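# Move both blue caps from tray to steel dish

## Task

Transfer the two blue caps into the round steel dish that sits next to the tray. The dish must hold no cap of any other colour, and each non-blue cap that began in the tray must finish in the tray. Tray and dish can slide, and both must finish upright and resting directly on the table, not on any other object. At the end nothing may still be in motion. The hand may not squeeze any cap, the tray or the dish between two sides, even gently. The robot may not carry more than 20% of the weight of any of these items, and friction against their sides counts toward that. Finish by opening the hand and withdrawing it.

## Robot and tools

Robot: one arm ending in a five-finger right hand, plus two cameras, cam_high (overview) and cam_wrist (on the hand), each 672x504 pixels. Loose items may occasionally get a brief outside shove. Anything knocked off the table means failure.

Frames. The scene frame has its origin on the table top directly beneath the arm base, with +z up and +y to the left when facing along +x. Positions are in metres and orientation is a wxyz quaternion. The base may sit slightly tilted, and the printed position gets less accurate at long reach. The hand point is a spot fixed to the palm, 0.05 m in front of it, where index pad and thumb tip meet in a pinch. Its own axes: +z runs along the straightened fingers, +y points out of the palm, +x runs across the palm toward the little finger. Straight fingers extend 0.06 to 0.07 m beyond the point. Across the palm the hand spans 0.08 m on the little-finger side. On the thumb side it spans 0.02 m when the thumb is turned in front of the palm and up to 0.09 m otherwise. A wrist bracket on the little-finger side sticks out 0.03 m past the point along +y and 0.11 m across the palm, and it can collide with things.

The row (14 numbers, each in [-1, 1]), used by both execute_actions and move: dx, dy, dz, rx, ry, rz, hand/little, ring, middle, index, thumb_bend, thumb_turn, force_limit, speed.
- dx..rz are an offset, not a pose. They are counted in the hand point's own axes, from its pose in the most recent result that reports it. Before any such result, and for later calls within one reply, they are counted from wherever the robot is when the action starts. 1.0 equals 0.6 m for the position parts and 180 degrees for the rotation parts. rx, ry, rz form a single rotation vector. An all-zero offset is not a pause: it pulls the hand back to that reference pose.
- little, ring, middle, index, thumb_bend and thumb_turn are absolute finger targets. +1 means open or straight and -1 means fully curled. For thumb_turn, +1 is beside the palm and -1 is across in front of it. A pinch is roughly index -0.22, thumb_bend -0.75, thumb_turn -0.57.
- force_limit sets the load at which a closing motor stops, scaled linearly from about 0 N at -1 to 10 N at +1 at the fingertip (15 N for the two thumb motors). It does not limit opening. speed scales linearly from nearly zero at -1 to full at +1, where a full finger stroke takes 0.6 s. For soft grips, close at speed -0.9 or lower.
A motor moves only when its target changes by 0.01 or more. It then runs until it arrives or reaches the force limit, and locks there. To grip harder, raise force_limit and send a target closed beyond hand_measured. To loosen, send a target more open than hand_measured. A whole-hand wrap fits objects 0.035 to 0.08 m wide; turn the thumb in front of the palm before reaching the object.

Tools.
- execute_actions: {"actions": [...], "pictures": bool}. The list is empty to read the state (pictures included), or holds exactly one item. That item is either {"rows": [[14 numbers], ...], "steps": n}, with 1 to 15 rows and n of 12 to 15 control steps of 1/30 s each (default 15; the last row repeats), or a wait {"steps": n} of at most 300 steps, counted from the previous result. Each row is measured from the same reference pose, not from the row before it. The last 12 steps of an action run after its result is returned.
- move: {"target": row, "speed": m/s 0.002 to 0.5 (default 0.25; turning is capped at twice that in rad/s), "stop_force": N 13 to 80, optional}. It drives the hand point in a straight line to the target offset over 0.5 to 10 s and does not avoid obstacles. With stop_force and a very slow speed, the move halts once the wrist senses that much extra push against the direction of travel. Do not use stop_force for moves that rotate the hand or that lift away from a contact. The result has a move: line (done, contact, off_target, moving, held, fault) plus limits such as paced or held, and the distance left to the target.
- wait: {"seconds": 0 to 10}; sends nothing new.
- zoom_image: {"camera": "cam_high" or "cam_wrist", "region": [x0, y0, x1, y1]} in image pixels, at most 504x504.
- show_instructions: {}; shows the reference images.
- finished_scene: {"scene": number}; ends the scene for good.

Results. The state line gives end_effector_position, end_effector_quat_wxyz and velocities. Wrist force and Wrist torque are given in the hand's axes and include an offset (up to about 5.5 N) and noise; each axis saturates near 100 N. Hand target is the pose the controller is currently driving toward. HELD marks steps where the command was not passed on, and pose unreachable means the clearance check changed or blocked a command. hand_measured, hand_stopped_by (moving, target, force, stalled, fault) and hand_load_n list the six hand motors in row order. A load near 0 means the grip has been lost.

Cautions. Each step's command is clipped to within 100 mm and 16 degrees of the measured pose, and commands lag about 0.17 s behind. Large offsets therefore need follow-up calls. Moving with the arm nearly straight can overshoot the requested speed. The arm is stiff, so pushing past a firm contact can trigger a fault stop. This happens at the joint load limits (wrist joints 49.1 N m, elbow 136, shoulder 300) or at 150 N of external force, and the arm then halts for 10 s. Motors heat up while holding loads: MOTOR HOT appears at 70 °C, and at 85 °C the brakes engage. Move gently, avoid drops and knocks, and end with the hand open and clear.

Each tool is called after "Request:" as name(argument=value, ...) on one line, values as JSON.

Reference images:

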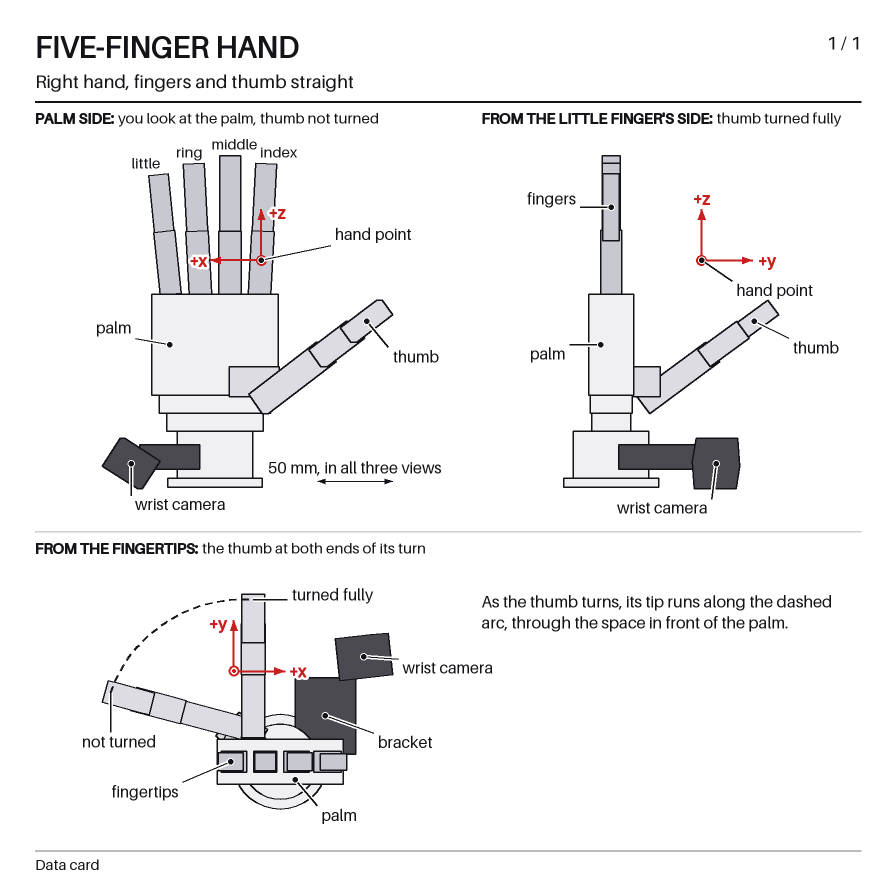

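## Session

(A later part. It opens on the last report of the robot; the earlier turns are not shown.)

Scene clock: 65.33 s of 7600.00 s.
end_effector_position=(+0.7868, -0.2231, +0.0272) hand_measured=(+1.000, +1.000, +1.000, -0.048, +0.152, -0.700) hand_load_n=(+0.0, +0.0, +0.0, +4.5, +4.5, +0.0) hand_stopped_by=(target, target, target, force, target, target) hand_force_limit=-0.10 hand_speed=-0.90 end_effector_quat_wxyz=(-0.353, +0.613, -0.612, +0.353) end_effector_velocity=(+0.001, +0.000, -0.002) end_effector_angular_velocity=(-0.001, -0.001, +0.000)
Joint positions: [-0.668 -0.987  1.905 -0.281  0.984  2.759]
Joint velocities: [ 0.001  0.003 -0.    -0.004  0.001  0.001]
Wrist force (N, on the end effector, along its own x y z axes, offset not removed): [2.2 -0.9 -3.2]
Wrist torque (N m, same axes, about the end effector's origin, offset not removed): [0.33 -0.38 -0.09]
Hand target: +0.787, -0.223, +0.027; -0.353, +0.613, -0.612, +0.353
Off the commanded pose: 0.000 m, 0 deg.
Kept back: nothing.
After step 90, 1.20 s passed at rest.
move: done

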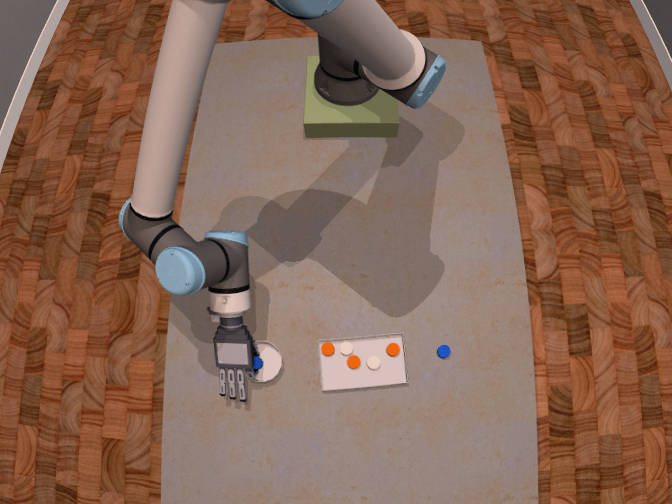

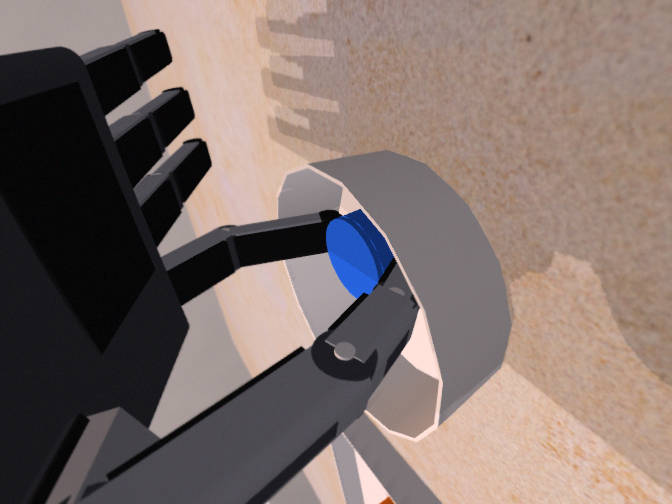

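Request:
execute_actions(actions=[{"rows": [[0.001,0.0006,0.0003,0,0,0,1,1,1,-0.45,0.15,-0.7,-0.1,-0.9],[0.002,0.0012,0.0007,0,0,0,1,1,1,-0.45,0.15,-0.7,-0.1,-0.9],[0.003,0.0018,0.001,0,0,0,1,1,1,-0.45,0.15,-0.7,-0.1,-0.9],[0.004,0.0024,0.0014,0,0,0,1,1,1,-0.45,0.15,-0.7,-0.1,-0.9],[0.005,0.003,0.0017,0,0,0,1,1,1,-0.45,0.15,-0.7,-0.1,-0.9],[0.005,0.0035,0.002,0,0,0,1,1,1,-0.45,0.15,-0.7,-0.1,-0.9]], "steps": 15}])

Request:
execute_actions(actions=[{"steps": 15}])

Scene clock: 68.43 s of 7600.00 s.
end_effector_position=(+0.7867, -0.2232, +0.0267) hand_measured=(+1.000, +1.000, +1.000, -0.048, +0.152, -0.700) hand_load_n=(+0.0, +0.0, +0.0, +4.5, +4.5, +0.0) hand_stopped_by=(target, target, target, force, target, target) hand_force_limit=-0.10 hand_speed=-0.90 end_effector_quat_wxyz=(-0.353, +0.613, -0.612, +0.353) end_effector_velocity=(-0.000, -0.006, -0.004) end_effector_angular_velocity=(+0.002, +0.000, -0.001)
Joint positions: [-0.668 -0.986  1.905 -0.281  0.984  2.759]
Joint velocities: [-0.008  0.009 -0.005 -0.001 -0.007 -0.004]
Wrist force (N, on the end effector, along its own x y z axes, offset not removed): [-1.1 -0.4 -3.0]
Wrist torque (N m, same axes, about the end effector's origin, offset not removed): [0.30 0.13 -0.23]
Steps of this call (steps 1 to 90: nothing new was sent; steps 91 to 93: the first 3 steps of this action). Readings (end_effector_position | what the end effector reports):
91: (+0.7868, -0.2231, +0.0270) | hand_measured=(+1.000, +1.000, +1.000, -0.048, +0.152, -0.700) hand_load_n=(+0.0, +0.0, +0.0, +4.5, +4.5, +0.0) hand_stopped_by=(target, target, target, force, target, target) hand_force_limit=-0.10 hand_speed=-0.90
92: (+0.7868, -0.2231, +0.0269) | hand_measured=(+1.000, +1.000, +1.000, -0.048, +0.152, -0.700) hand_load_n=(+0.0, +0.0, +0.0, +4.5, +4.5, +0.0) hand_stopped_by=(target, target, target, force, target, target) hand_force_limit=-0.10 hand_speed=-0.90
93: the state above

Scene clock: 68.93 s of 7600.00 s.
end_effector_position=(+0.7868, -0.2260, +0.0248) hand_measured=(+1.000, +1.000, +1.000, -0.048, +0.152, -0.700) hand_load_n=(+0.0, +0.0, +0.0, +4.5, +4.5, +0.0) hand_stopped_by=(target, target, target, force, target, target) hand_force_limit=-0.10 hand_speed=-0.90 end_effector_quat_wxyz=(-0.353, +0.613, -0.612, +0.353) end_effector_velocity=(-0.000, -0.003, -0.001) end_effector_angular_velocity=(-0.000, -0.000, -0.003)
Joint positions: [-0.672 -0.982  1.902 -0.282  0.981  2.757]
Joint velocities: [-0.004  0.001 -0.001 -0.001 -0.    -0.   ]
Wrist force (N, on the end effector, along its own x y z axes, offset not removed): [1.5 2.2 1.8]
Wrist torque (N m, same axes, about the end effector's origin, offset not removed): [0.46 -0.34 0.04]
Hand target: +0.787, -0.226, +0.025; -0.353, +0.613, -0.612, +0.353
Off the commanded pose: 0.000 m, 0 deg.
Kept back: nothing.
Steps of this call (steps 1 to 12: the last 12 steps of your previous action; steps 13 to 15: nothing new was sent). Readings (end_effector_position | what the end effector reports):
1: (+0.7867, -0.2235, +0.0265) | hand_measured=(+1.000, +1.000, +1.000, -0.048, +0.152, -0.700) hand_load_n=(+0.0, +0.0, +0.0, +4.5, +4.5, +0.0) hand_stopped_by=(target, target, target, force, target, target) hand_force_limit=-0.10 hand_speed=-0.90
2: (+0.7867, -0.2239, +0.0263) | hand_measured=(+1.000, +1.000, +1.000, -0.048, +0.152, -0.700) hand_load_n=(+0.0, +0.0, +0.0, +4.5, +4.5, +0.0) hand_stopped_by=(target, target, target, force, target, target) hand_force_limit=-0.10 hand_speed=-0.90
4: (+0.7867, -0.2247, +0.0258) | hand_measured=(+1.000, +1.000, +1.000, -0.048, +0.152, -0.700) hand_load_n=(+0.0, +0.0, +0.0, +4.5, +4.5, +0.0) hand_stopped_by=(target, target, target, force, target, target) hand_force_limit=-0.10 hand_speed=-0.90
8: (+0.7867, -0.2256, +0.0251) | hand_measured=(+1.000, +1.000, +1.000, -0.048, +0.152, -0.700) hand_load_n=(+0.0, +0.0, +0.0, +4.5, +4.5, +0.0) hand_stopped_by=(target, target, target, force, target, target) hand_force_limit=-0.10 hand_speed=-0.90
15: the state above

Request:
execute_actions(actions=[{"rows": [[0,0,0,0,0,0,1,1,1,0.02,0.15,-0.7,-0.1,-0.7],[0,0,0,0,0,0,1,1,1,0.02,0.15,-0.7,-0.1,-0.7],[0,0,0,0,0,0,1,1,1,0.02,0.15,-0.7,-0.1,-0.7],[0,0.0006,-0.0011,0,0,0,1,1,1,0.02,0.15,-0.7,-0.1,-0.7],[0,0.00125,-0.0022,0,0,0,1,1,1,0.02,0.15,-0.7,-0.1,-0.7]], "steps": 12}])

Request:
move(target=[0, -0.0722, -0.0417, 0, 0, 0, 1, 1, 1, 0.02, 0.15, -0.7, -0.1, -0.7], speed=0.12)

Scene clock: 69.60 s of 7600.00 s.
end_effector_position=(+0.7868, -0.2261, +0.0248) hand_measured=(+1.000, +1.000, +1.000, -0.048, +0.152, -0.700) hand_load_n=(+0.0, +0.0, +0.0, +4.5, +4.5, +0.0) hand_stopped_by=(target, target, target, force, target, target) hand_force_limit=-0.10 hand_speed=-0.90 end_effector_quat_wxyz=(-0.353, +0.613, -0.612, +0.353) end_effector_velocity=(+0.000, +0.001, -0.000) end_effector_angular_velocity=(+0.000, +0.000, +0.001)
Joint positions: [-0.672 -0.982  1.902 -0.282  0.981  2.756]
Joint velocities: [ 0.001  0.001 -0.    -0.     0.     0.   ]
Wrist force (N, on the end effector, along its own x y z axes, offset not removed): [0.6 -2.4 1.0]
Wrist torque (N m, same axes, about the end effector's origin, offset not removed): [-0.20 -0.18 -0.22]
Kept back: the last 12 steps of this action.
Steps of this call (steps 1 to 20: nothing new was sent). Readings (end_effector_position | what the end effector reports):
1: (+0.7868, -0.2260, +0.0248) | hand_measured=(+1.000, +1.000, +1.000, -0.048, +0.152, -0.700) hand_load_n=(+0.0, +0.0, +0.0, +4.5, +4.5, +0.0) hand_stopped_by=(target, target, target, force, target, target) hand_force_limit=-0.10 hand_speed=-0.90
2: (+0.7868, -0.2260, +0.0248) | hand_measured=(+1.000, +1.000, +1.000, -0.048, +0.152, -0.700) hand_load_n=(+0.0, +0.0, +0.0, +4.5, +4.5, +0.0) hand_stopped_by=(target, target, target, force, target, target) hand_force_limit=-0.10 hand_speed=-0.90
4: (+0.7868, -0.2260, +0.0248) | hand_measured=(+1.000, +1.000, +1.000, -0.048, +0.152, -0.700) hand_load_n=(+0.0, +0.0, +0.0, +4.5, +4.5, +0.0) hand_stopped_by=(target, target, target, force, target, target) hand_force_limit=-0.10 hand_speed=-0.90
8: (+0.7868, -0.2261, +0.0248) | hand_measured=(+1.000, +1.000, +1.000, -0.048, +0.152, -0.700) hand_load_n=(+0.0, +0.0, +0.0, +4.5, +4.5, +0.0) hand_stopped_by=(target, target, target, force, target, target) hand_force_limit=-0.10 hand_speed=-0.90
20: the state above

Scene clock: 70.93 s of 7600.00 s.
end_effector_position=(+0.7855, -0.2260, +0.0745) hand_measured=(+1.000, +1.000, +1.000, +0.020, +0.150, -0.700) hand_load_n=(+0.0, +0.0, +0.0, +0.0, +0.0, +0.0) hand_stopped_by=(target, target, target, target, target, target) hand_force_limit=-0.10 hand_speed=-0.70 end_effector_quat_wxyz=(-0.353, +0.613, -0.612, +0.353) end_effector_velocity=(-0.001, -0.001, +0.002) end_effector_angular_velocity=(+0.001, +0.001, -0.001)
Joint positions: [-0.674 -1.049  1.893 -0.204  0.979  2.755]
Joint velocities: [-0.001 -0.003 -0.001  0.005 -0.001 -0.   ]
Wrist force (N, on the end effector, along its own x y z axes, offset not removed): [-0.5 1.1 1.4]
Wrist torque (N m, same axes, about the end effector's origin, offset not removed): [0.39 -0.05 -0.09]
Hand target: +0.786, -0.226, +0.075; -0.353, +0.613, -0.612, +0.353
Off your previous action's commanded pose: 0.000 m, 0 deg at its last step (step 12 of this call).
Off the commanded pose: 0.000 m, 0 deg.
Kept back: nothing.
move: done

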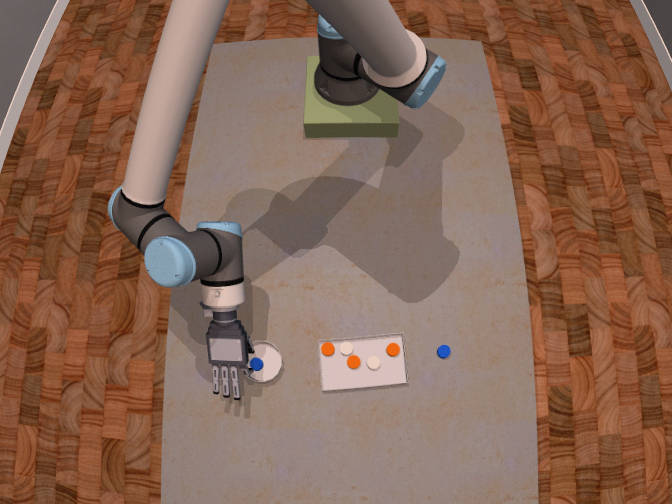

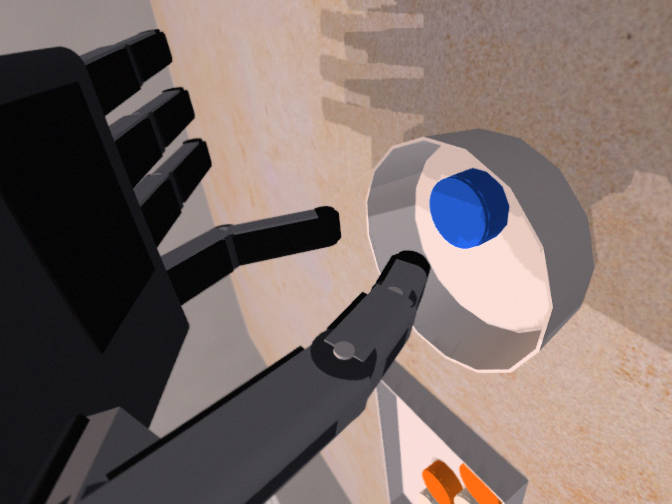

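Request:
move(target=[-0.7462, 0.0667, -0.0185, 0, 0, 0, 1, 1, 1, 0.15, 0.15, -0.7, -0.1, -0.5], speed=0.45)

Request:
zoom_image(camera="cam_wrist", region=[300, 130, 500, 330])

Scene clock: 75.27 s of 7600.00 s.
end_effector_position=(+0.7550, +0.2217, +0.0450) hand_measured=(+1.000, +1.000, +1.000, +0.150, +0.150, -0.700) hand_load_n=(+0.0, +0.0, +0.0, +0.0, +0.0, +0.0) hand_stopped_by=(target, target, target, target, target, target) hand_force_limit=-0.10 hand_speed=-0.50 end_effector_quat_wxyz=(-0.353, +0.613, -0.612, +0.353) end_effector_velocity=(+0.000, +0.003, -0.001) end_effector_angular_velocity=(-0.000, +0.001, -0.000)
Joint positions: [ 0.048 -1.099  2.035 -0.418  1.591  3.161]
Joint velocities: [ 0.006  0.002 -0.003  0.002  0.006  0.003]
Wrist force (N, on the end effector, along its own x y z axes, offset not removed): [1.2 -0.6 -2.3]
Wrist torque (N m, same axes, about the end effector's origin, offset not removed): [0.30 -0.26 -0.18]
Hand target: +0.755, +0.222, +0.045; -0.353, +0.613, -0.612, +0.353
Off the commanded pose: 0.001 m, 0 deg.
Kept back: nothing.
move: done

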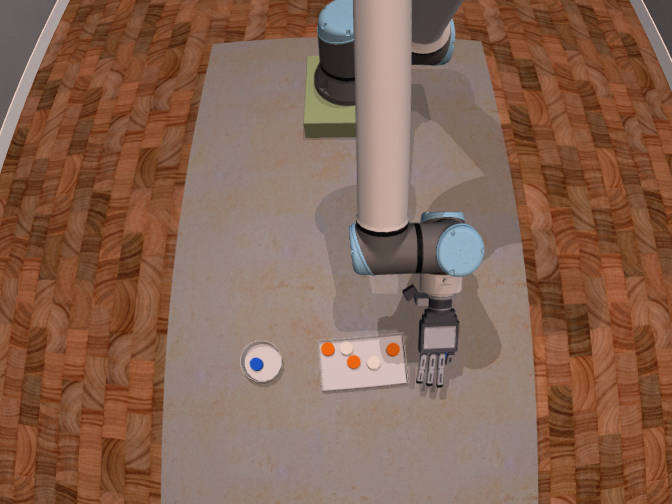

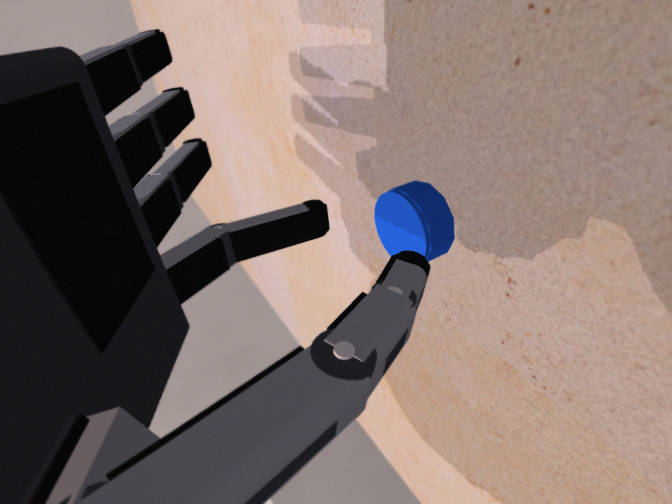

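Region (300, 130, 500, 330) of cam_wrist's 672x504 image, scaled by 2.520, with more detail than that image has.

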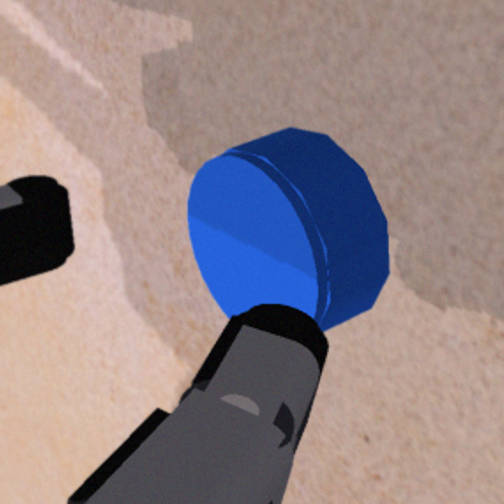

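Request:
move(target=[0, 0.0349, 0.0202, 0, 0, 0, 1, 1, 1, 0.12, 0.15, -0.7, -0.1, -0.5], speed=0.05)

Request:
execute_actions(actions=[{"rows": [[0,-0.0005,0.0011,0,0,0,1,1,1,-0.4,0.15,-0.7,-0.1,-0.85],[0,-0.001,0.0022,0,0,0,1,1,1,-0.4,0.15,-0.7,-0.1,-0.85],[0,-0.0015,0.0033,0,0,0,1,1,1,-0.4,0.15,-0.7,-0.1,-0.85],[0,-0.002,0.0044,0,0,0,1,1,1,-0.4,0.15,-0.7,-0.1,-0.85],[0,-0.0024,0.0054,0,0,0,1,1,1,-0.4,0.15,-0.7,-0.1,-0.85]], "steps": 15}])

Request:
execute_actions(actions=[{"steps": 24}], pictures=true)

Scene clock: 76.70 s of 7600.00 s.
end_effector_position=(+0.7550, +0.2217, +0.0211) hand_measured=(+1.000, +1.000, +1.000, +0.120, +0.150, -0.700) hand_load_n=(+0.0, +0.0, +0.0, +0.0, +0.0, +0.0) hand_stopped_by=(target, target, target, target, target, target) hand_force_limit=-0.10 hand_speed=-0.50 end_effector_quat_wxyz=(-0.353, +0.613, -0.612, +0.353) end_effector_velocity=(+0.000, +0.000, -0.002) end_effector_angular_velocity=(+0.000, -0.001, +0.001)
Joint positions: [ 0.048 -1.063  2.04  -0.459  1.591  3.161]
Joint velocities: [ 0.     0.003  0.    -0.004 -0.    -0.   ]
Wrist force (N, on the end effector, along its own x y z axes, offset not removed): [-0.5 0.9 1.7]
Wrist torque (N m, same axes, about the end effector's origin, offset not removed): [0.25 -0.17 -0.11]
Hand target: +0.755, +0.222, +0.021; -0.353, +0.613, -0.612, +0.353
Off the commanded pose: 0.000 m, 0 deg.
Kept back: nothing.
move: done

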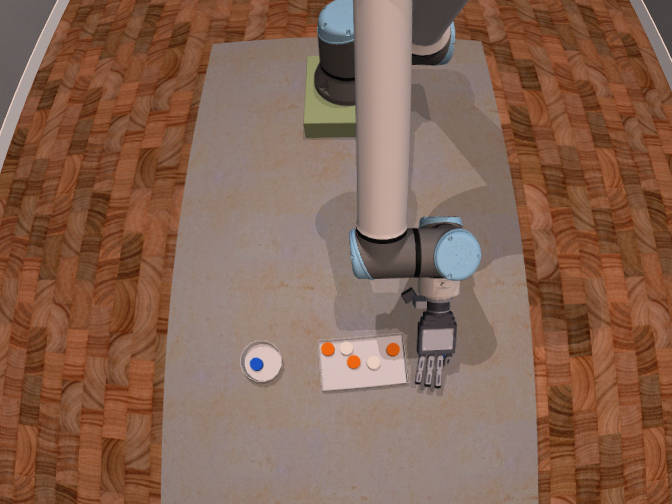

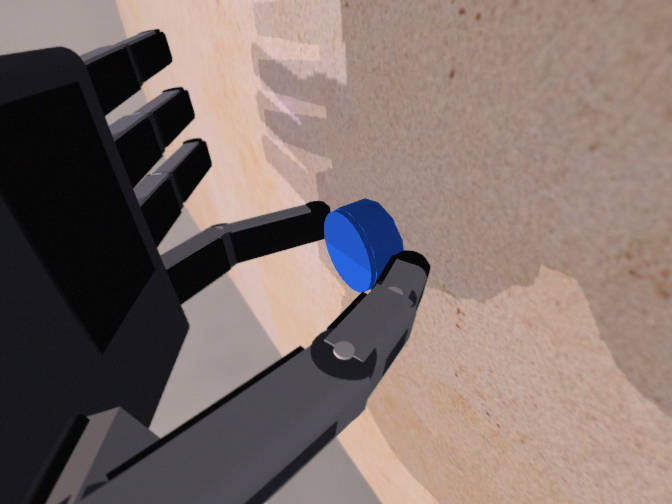

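Scene clock: 76.80 s of 7600.00 s.
end_effector_position=(+0.7553, +0.2217, +0.0209) hand_measured=(+1.000, +1.000, +1.000, +0.120, +0.150, -0.700) hand_load_n=(+0.0, +0.0, +0.0, +0.0, +0.0, +0.0) hand_stopped_by=(target, target, target, moving, target, target) hand_force_limit=-0.10 hand_speed=-0.85 end_effector_quat_wxyz=(-0.353, +0.613, -0.612, +0.353) end_effector_velocity=(+0.009, -0.000, -0.001) end_effector_angular_velocity=(-0.000, +0.001, -0.000)
Joint positions: [ 0.048 -1.063  2.04  -0.459  1.591  3.161]
Joint velocities: [-0.001  0.01  -0.018  0.008 -0.    -0.001]
Wrist force (N, on the end effector, along its own x y z axes, offset not removed): [0.8 -1.4 1.1]
Wrist torque (N m, same axes, about the end effector's origin, offset not removed): [-0.03 -0.33 -0.14]
Steps of this call (steps 1 to 3: the first 3 steps of this action). Readings (end_effector_position | what the end effector reports):
1: (+0.7550, +0.2217, +0.0210) | hand_measured=(+1.000, +1.000, +1.000, +0.120, +0.150, -0.700) hand_load_n=(+0.0, +0.0, +0.0, +0.0, +0.0, +0.0) hand_stopped_by=(target, target, target, moving, target, target) hand_force_limit=-0.10 hand_speed=-0.85
2: (+0.7550, +0.2217, +0.0209) | hand_measured=(+1.000, +1.000, +1.000, +0.120, +0.150, -0.700) hand_load_n=(+0.0, +0.0, +0.0, +0.0, +0.0, +0.0) hand_stopped_by=(target, target, target, moving, target, target) hand_force_limit=-0.10 hand_speed=-0.85
3: the state above

Scene clock: 77.60 s of 7600.00 s.
end_effector_position=(+0.7585, +0.2217, +0.0207) hand_measured=(+1.000, +1.000, +1.000, -0.044, +0.152, -0.700) hand_load_n=(+0.0, +0.0, +0.0, +5.5, +3.5, +0.0) hand_stopped_by=(target, target, target, force, target, target) hand_force_limit=-0.10 hand_speed=-0.85 end_effector_quat_wxyz=(-0.353, +0.613, -0.612, +0.353) end_effector_velocity=(+0.000, -0.001, +0.000) end_effector_angular_velocity=(+0.000, +0.001, -0.002)
Joint positions: [ 0.048 -1.059  2.034 -0.457  1.591  3.161]
Joint velocities: [-0.002 -0.001  0.     0.001 -0.     0.   ]
Wrist force (N, on the end effector, along its own x y z axes, offset not removed): [0.9 -3.7 0.1]
Wrist torque (N m, same axes, about the end effector's origin, offset not removed): [-0.04 -0.27 -0.03]
Hand target: +0.759, +0.222, +0.021; -0.353, +0.613, -0.612, +0.353
Off the commanded pose: 0.000 m, 0 deg.
Kept back: nothing.
Steps of this call (steps 1 to 12: the last 12 steps of your previous action; steps 13 to 24: nothing new was sent). Readings (end_effector_position | what the end effector reports):
1: (+0.7556, +0.2217, +0.0209) | hand_measured=(+1.000, +1.000, +1.000, +0.112, +0.150, -0.700) hand_load_n=(+0.0, +0.0, +0.0, +0.0, +0.0, +0.0) hand_stopped_by=(target, target, target, moving, target, target) hand_force_limit=-0.10 hand_speed=-0.85
2: (+0.7561, +0.2217, +0.0209) | hand_measured=(+1.000, +1.000, +1.000, +0.104, +0.150, -0.700) hand_load_n=(+0.0, +0.0, +0.0, +0.0, +0.0, +0.0) hand_stopped_by=(target, target, target, moving, target, target) hand_force_limit=-0.10 hand_speed=-0.85
4: (+0.7571, +0.2217, +0.0208) | hand_measured=(+1.000, +1.000, +1.000, +0.088, +0.150, -0.700) hand_load_n=(+0.0, +0.0, +0.0, +0.0, +0.0, +0.0) hand_stopped_by=(target, target, target, moving, target, target) hand_force_limit=-0.10 hand_speed=-0.85
8: (+0.7581, +0.2217, +0.0207) | hand_measured=(+1.000, +1.000, +1.000, +0.054, +0.150, -0.700) hand_load_n=(+0.0, +0.0, +0.0, +0.0, +0.0, +0.0) hand_stopped_by=(target, target, target, moving, target, target) hand_force_limit=-0.10 hand_speed=-0.85
24: the state above

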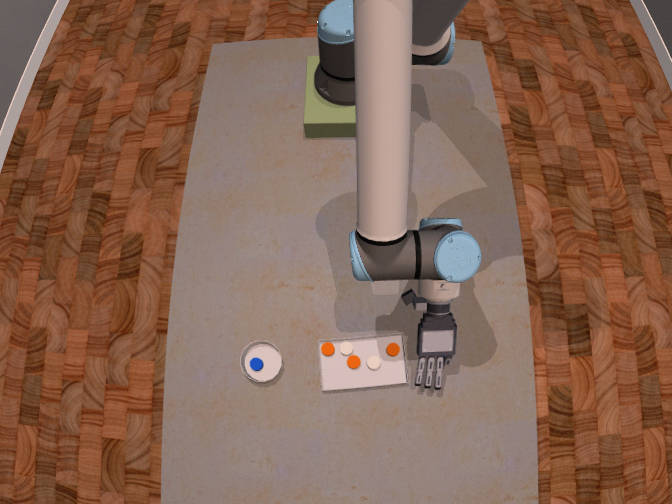

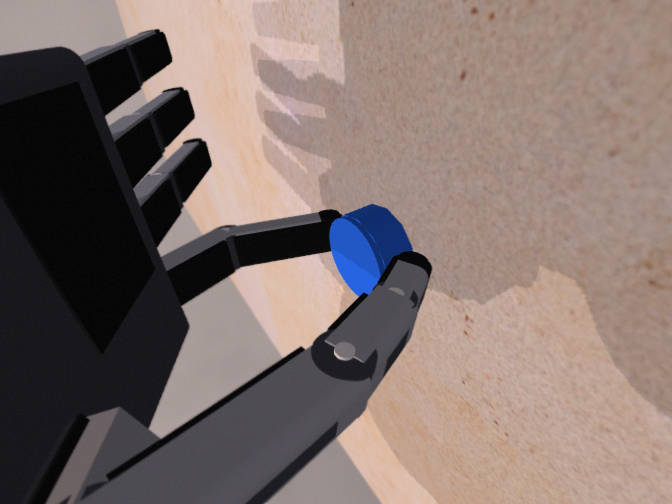

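Gripped. Lifting, and checking the dish meanwhile.

Request:
move(target=[0, -0.0678, -0.0392, 0, 0, 0, 1, 1, 1, -0.4, 0.15, -0.7, -0.1, -0.9], speed=0.15)

Request:
zoom_image(camera="cam_high", region=[230, 330, 300, 400])

Scene clock: 78.97 s of 7600.00 s.
end_effector_position=(+0.7586, +0.2218, +0.0675) hand_measured=(+1.000, +1.000, +1.000, -0.044, +0.152, -0.700) hand_load_n=(+0.0, +0.0, +0.0, +4.5, +4.5, +0.0) hand_stopped_by=(target, target, target, force, target, target) hand_force_limit=-0.10 hand_speed=-0.90 end_effector_quat_wxyz=(-0.353, +0.613, -0.612, +0.353) end_effector_velocity=(+0.000, -0.001, +0.003) end_effector_angular_velocity=(-0.000, +0.000, -0.001)
Joint positions: [ 0.047 -1.128  2.022 -0.376  1.591  3.16 ]
Joint velocities: [-0.001 -0.003 -0.001  0.005  0.001  0.   ]
Wrist force (N, on the end effector, along its own x y z axes, offset not removed): [1.6 2.1 -0.3]
Wrist torque (N m, same axes, about the end effector's origin, offset not removed): [0.47 -0.29 0.10]
Hand target: +0.759, +0.222, +0.068; -0.353, +0.613, -0.612, +0.353
Off the commanded pose: 0.000 m, 0 deg.
Kept back: nothing.
move: done

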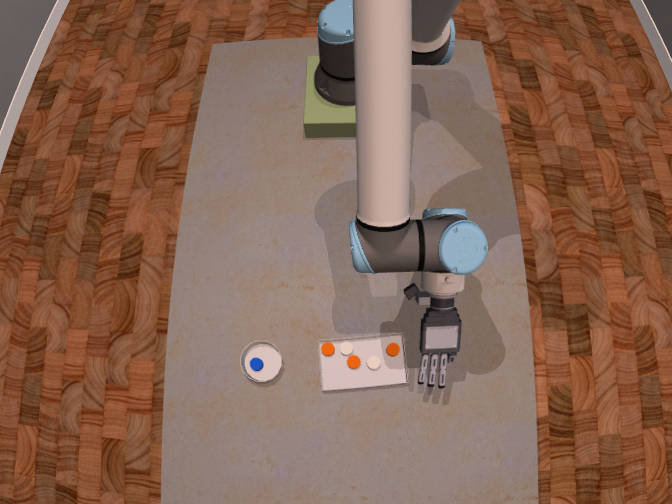

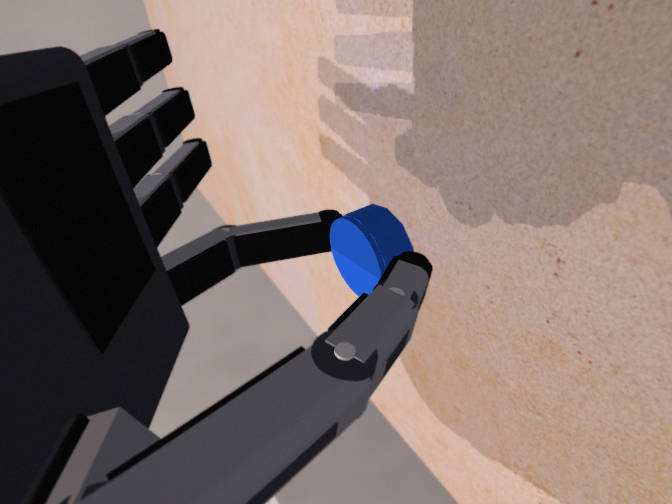

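Region (230, 330, 300, 400) of cam_high's 672x504 image, scaled by 7.200, with more detail than that image has.

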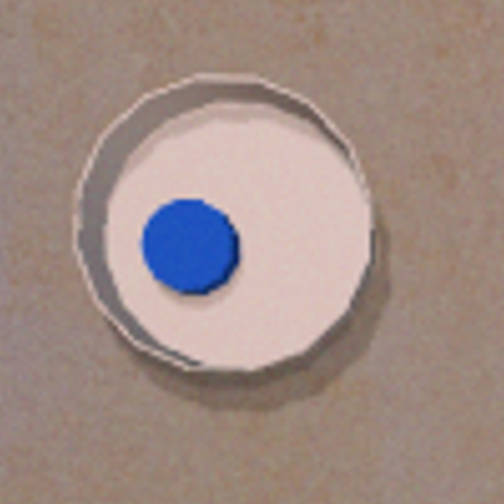

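Request:
move(target=[0.6897, -0.016, 0.0373, 0, 0, 0, 1, 1, 1, -0.4, 0.15, -0.7, -0.1, -0.9], speed=0.45)

Scene clock: 81.47 s of 7600.00 s.
end_effector_position=(+0.7835, -0.1921, +0.0649) hand_measured=(+1.000, +1.000, +1.000, -0.044, +0.152, -0.700) hand_load_n=(+0.0, +0.0, +0.0, +4.5, +4.5, +0.0) hand_stopped_by=(target, target, target, force, target, target) hand_force_limit=-0.10 hand_speed=-0.90 end_effector_quat_wxyz=(-0.353, +0.613, -0.612, +0.353) end_effector_velocity=(-0.000, -0.003, -0.001) end_effector_angular_velocity=(+0.000, +0.002, -0.001)
Joint positions: [-0.632 -1.058  1.93  -0.249  1.013  2.785]
Joint velocities: [-0.004  0.002 -0.003  0.004 -0.001 -0.003]
Wrist force (N, on the end effector, along its own x y z axes, offset not removed): [1.1 0.4 0.0]
Wrist torque (N m, same axes, about the end effector's origin, offset not removed): [0.15 -0.21 0.01]
Hand target: +0.784, -0.192, +0.065; -0.353, +0.613, -0.612, +0.353
Off the commanded pose: 0.000 m, 0 deg.
Kept back: nothing.
move: done

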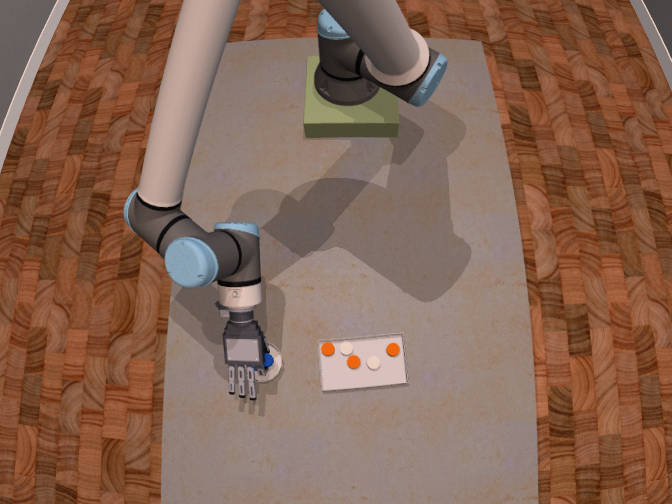

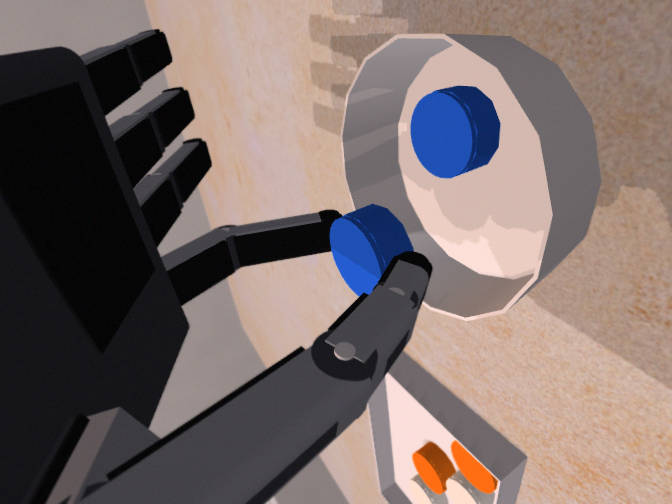

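Request:
move(target=[0, 0.0569, 0.0328, 0, 0, 0, 1, 1, 1, -0.4, 0.15, -0.7, -0.1, -0.9], speed=0.05)

Scene clock: 83.13 s of 7600.00 s.
end_effector_position=(+0.7834, -0.1921, +0.0258) hand_measured=(+1.000, +1.000, +1.000, -0.044, +0.152, -0.700) hand_load_n=(+0.0, +0.0, +0.0, +4.5, +4.5, +0.0) hand_stopped_by=(target, target, target, force, target, target) hand_force_limit=-0.10 hand_speed=-0.90 end_effector_quat_wxyz=(-0.353, +0.613, -0.612, +0.353) end_effector_velocity=(-0.000, -0.001, -0.002) end_effector_angular_velocity=(-0.002, -0.000, -0.001)
Joint positions: [-0.631 -1.004  1.939 -0.312  1.013  2.785]
Joint velocities: [-0.     0.002  0.001 -0.005  0.002 -0.001]
Wrist force (N, on the end effector, along its own x y z axes, offset not removed): [2.5 -1.9 0.9]
Wrist torque (N m, same axes, about the end effector's origin, offset not removed): [-0.07 -0.45 0.06]
Hand target: +0.783, -0.192, +0.026; -0.353, +0.613, -0.612, +0.353
Off the commanded pose: 0.000 m, 0 deg.
Kept back: nothing.
move: done

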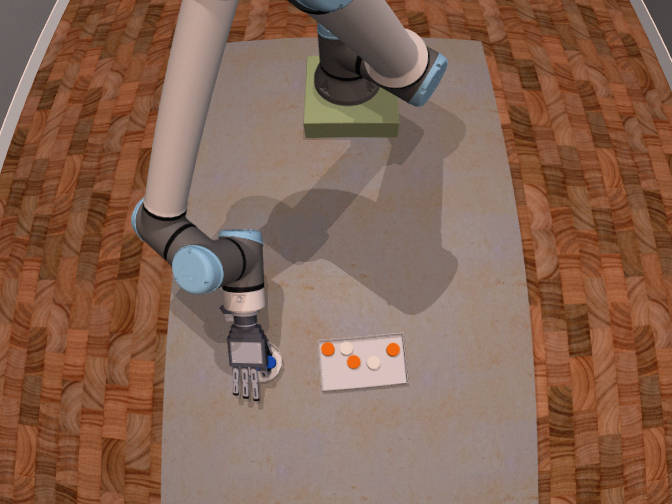

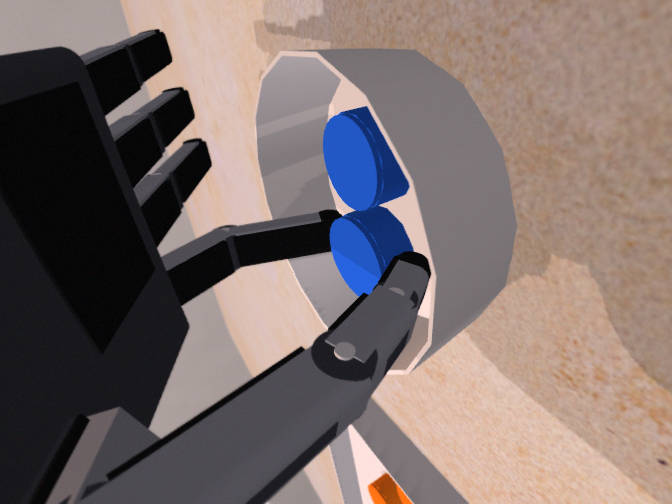

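Request:
execute_actions(actions=[{"rows": [[0,0.0012,0.0007,0,0,0,1,1,1,-0.4,0.15,-0.7,-0.1,-0.7],[0,0.0012,0.0007,0,0,0,1,1,1,-0.4,0.15,-0.7,-0.1,-0.7],[0,0.0012,0.0007,0,0,0,1,1,1,0.02,0.15,-0.7,-0.1,-0.7],[0,0.0012,0.0007,0,0,0,1,1,1,0.02,0.15,-0.7,-0.1,-0.7],[0,0.0012,0.0007,0,0,0,1,1,1,0.02,0.15,-0.7,-0.1,-0.7],[0,0.0018,-0.0004,0,0,0,1,1,1,0.02,0.15,-0.7,-0.1,-0.7],[0,0.0024,-0.0015,0,0,0,1,1,1,0.02,0.15,-0.7,-0.1,-0.7]], "steps": 13}])

Request:
move(target=[0, -0.13, -0.075, 0, 0, 0, 1, 1, 1, 0.02, 0.15, -0.7, -0.1, -0.7], speed=0.15)

Scene clock: 83.70 s of 7600.00 s.
end_effector_position=(+0.7834, -0.1921, +0.0255) hand_measured=(+1.000, +1.000, +1.000, -0.044, +0.152, -0.700) hand_load_n=(+0.0, +0.0, +0.0, +4.5, +4.5, +0.0) hand_stopped_by=(target, target, target, force, target, target) hand_force_limit=-0.10 hand_speed=-0.70 end_effector_quat_wxyz=(-0.353, +0.613, -0.612, +0.353) end_effector_velocity=(-0.000, -0.001, -0.001) end_effector_angular_velocity=(-0.001, -0.000, -0.002)
Joint positions: [-0.631 -1.003  1.939 -0.313  1.013  2.785]
Joint velocities: [-0.002  0.002  0.001 -0.003  0.    -0.   ]
Wrist force (N, on the end effector, along its own x y z axes, offset not removed): [1.4 1.0 -0.7]
Wrist torque (N m, same axes, about the end effector's origin, offset not removed): [0.41 -0.35 -0.09]
Steps of this call (steps 1 to 16: nothing new was sent; step 17: the first step of this action). Readings (end_effector_position | what the end effector reports):
17: the state above

Scene clock: 85.27 s of 7600.00 s.
end_effector_position=(+0.7823, -0.1919, +0.1146) hand_measured=(+1.000, +1.000, +1.000, +0.020, +0.150, -0.700) hand_load_n=(+0.0, +0.0, +0.0, +0.0, +0.0, +0.0) hand_stopped_by=(target, target, target, target, target, target) hand_force_limit=-0.10 hand_speed=-0.70 end_effector_quat_wxyz=(-0.353, +0.613, -0.612, +0.353) end_effector_velocity=(+0.001, -0.001, +0.003) end_effector_angular_velocity=(-0.001, -0.001, +0.000)
Joint positions: [-0.634 -1.123  1.915 -0.167  1.011  2.783]
Joint velocities: [-0.    -0.003 -0.002  0.004 -0.    -0.001]
Wrist force (N, on the end effector, along its own x y z axes, offset not removed): [-0.3 1.8 1.2]
Wrist torque (N m, same axes, about the end effector's origin, offset not removed): [0.42 -0.10 0.01]
Hand target: +0.782, -0.192, +0.115; -0.353, +0.613, -0.612, +0.353
Off your previous action's commanded pose: 0.000 m, 0 deg at its last step (step 12 of this call).
Off the commanded pose: 0.000 m, 0 deg.
Kept back: nothing.
move: done

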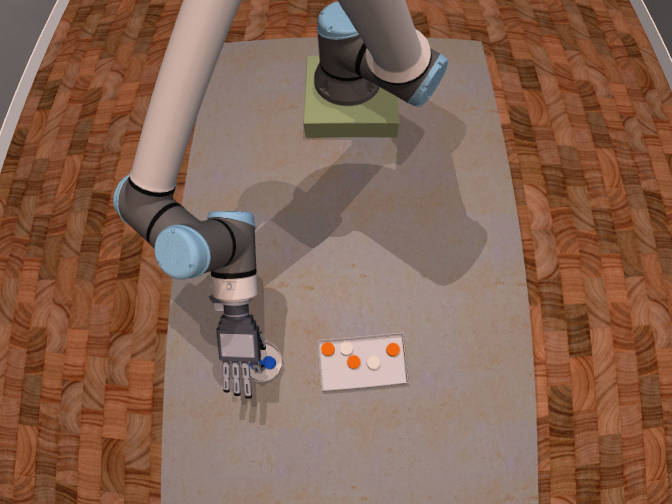

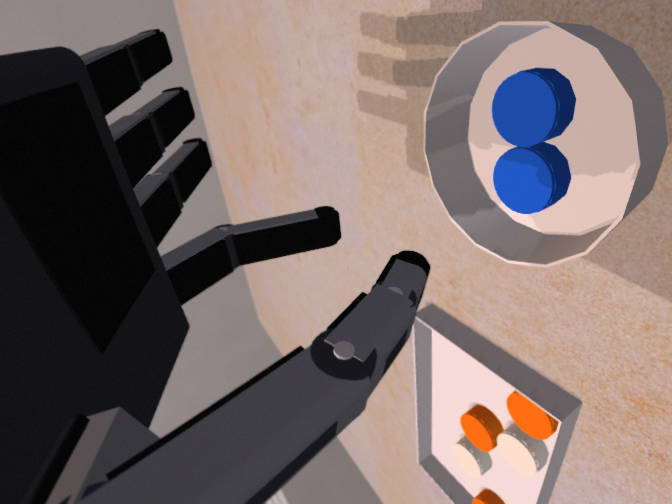

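Both blue caps are lying flat in the dish, the other five are still in the tray, and the hand is clear.

Request:
finished_scene(scene=1)

The scene is finished: the task was done.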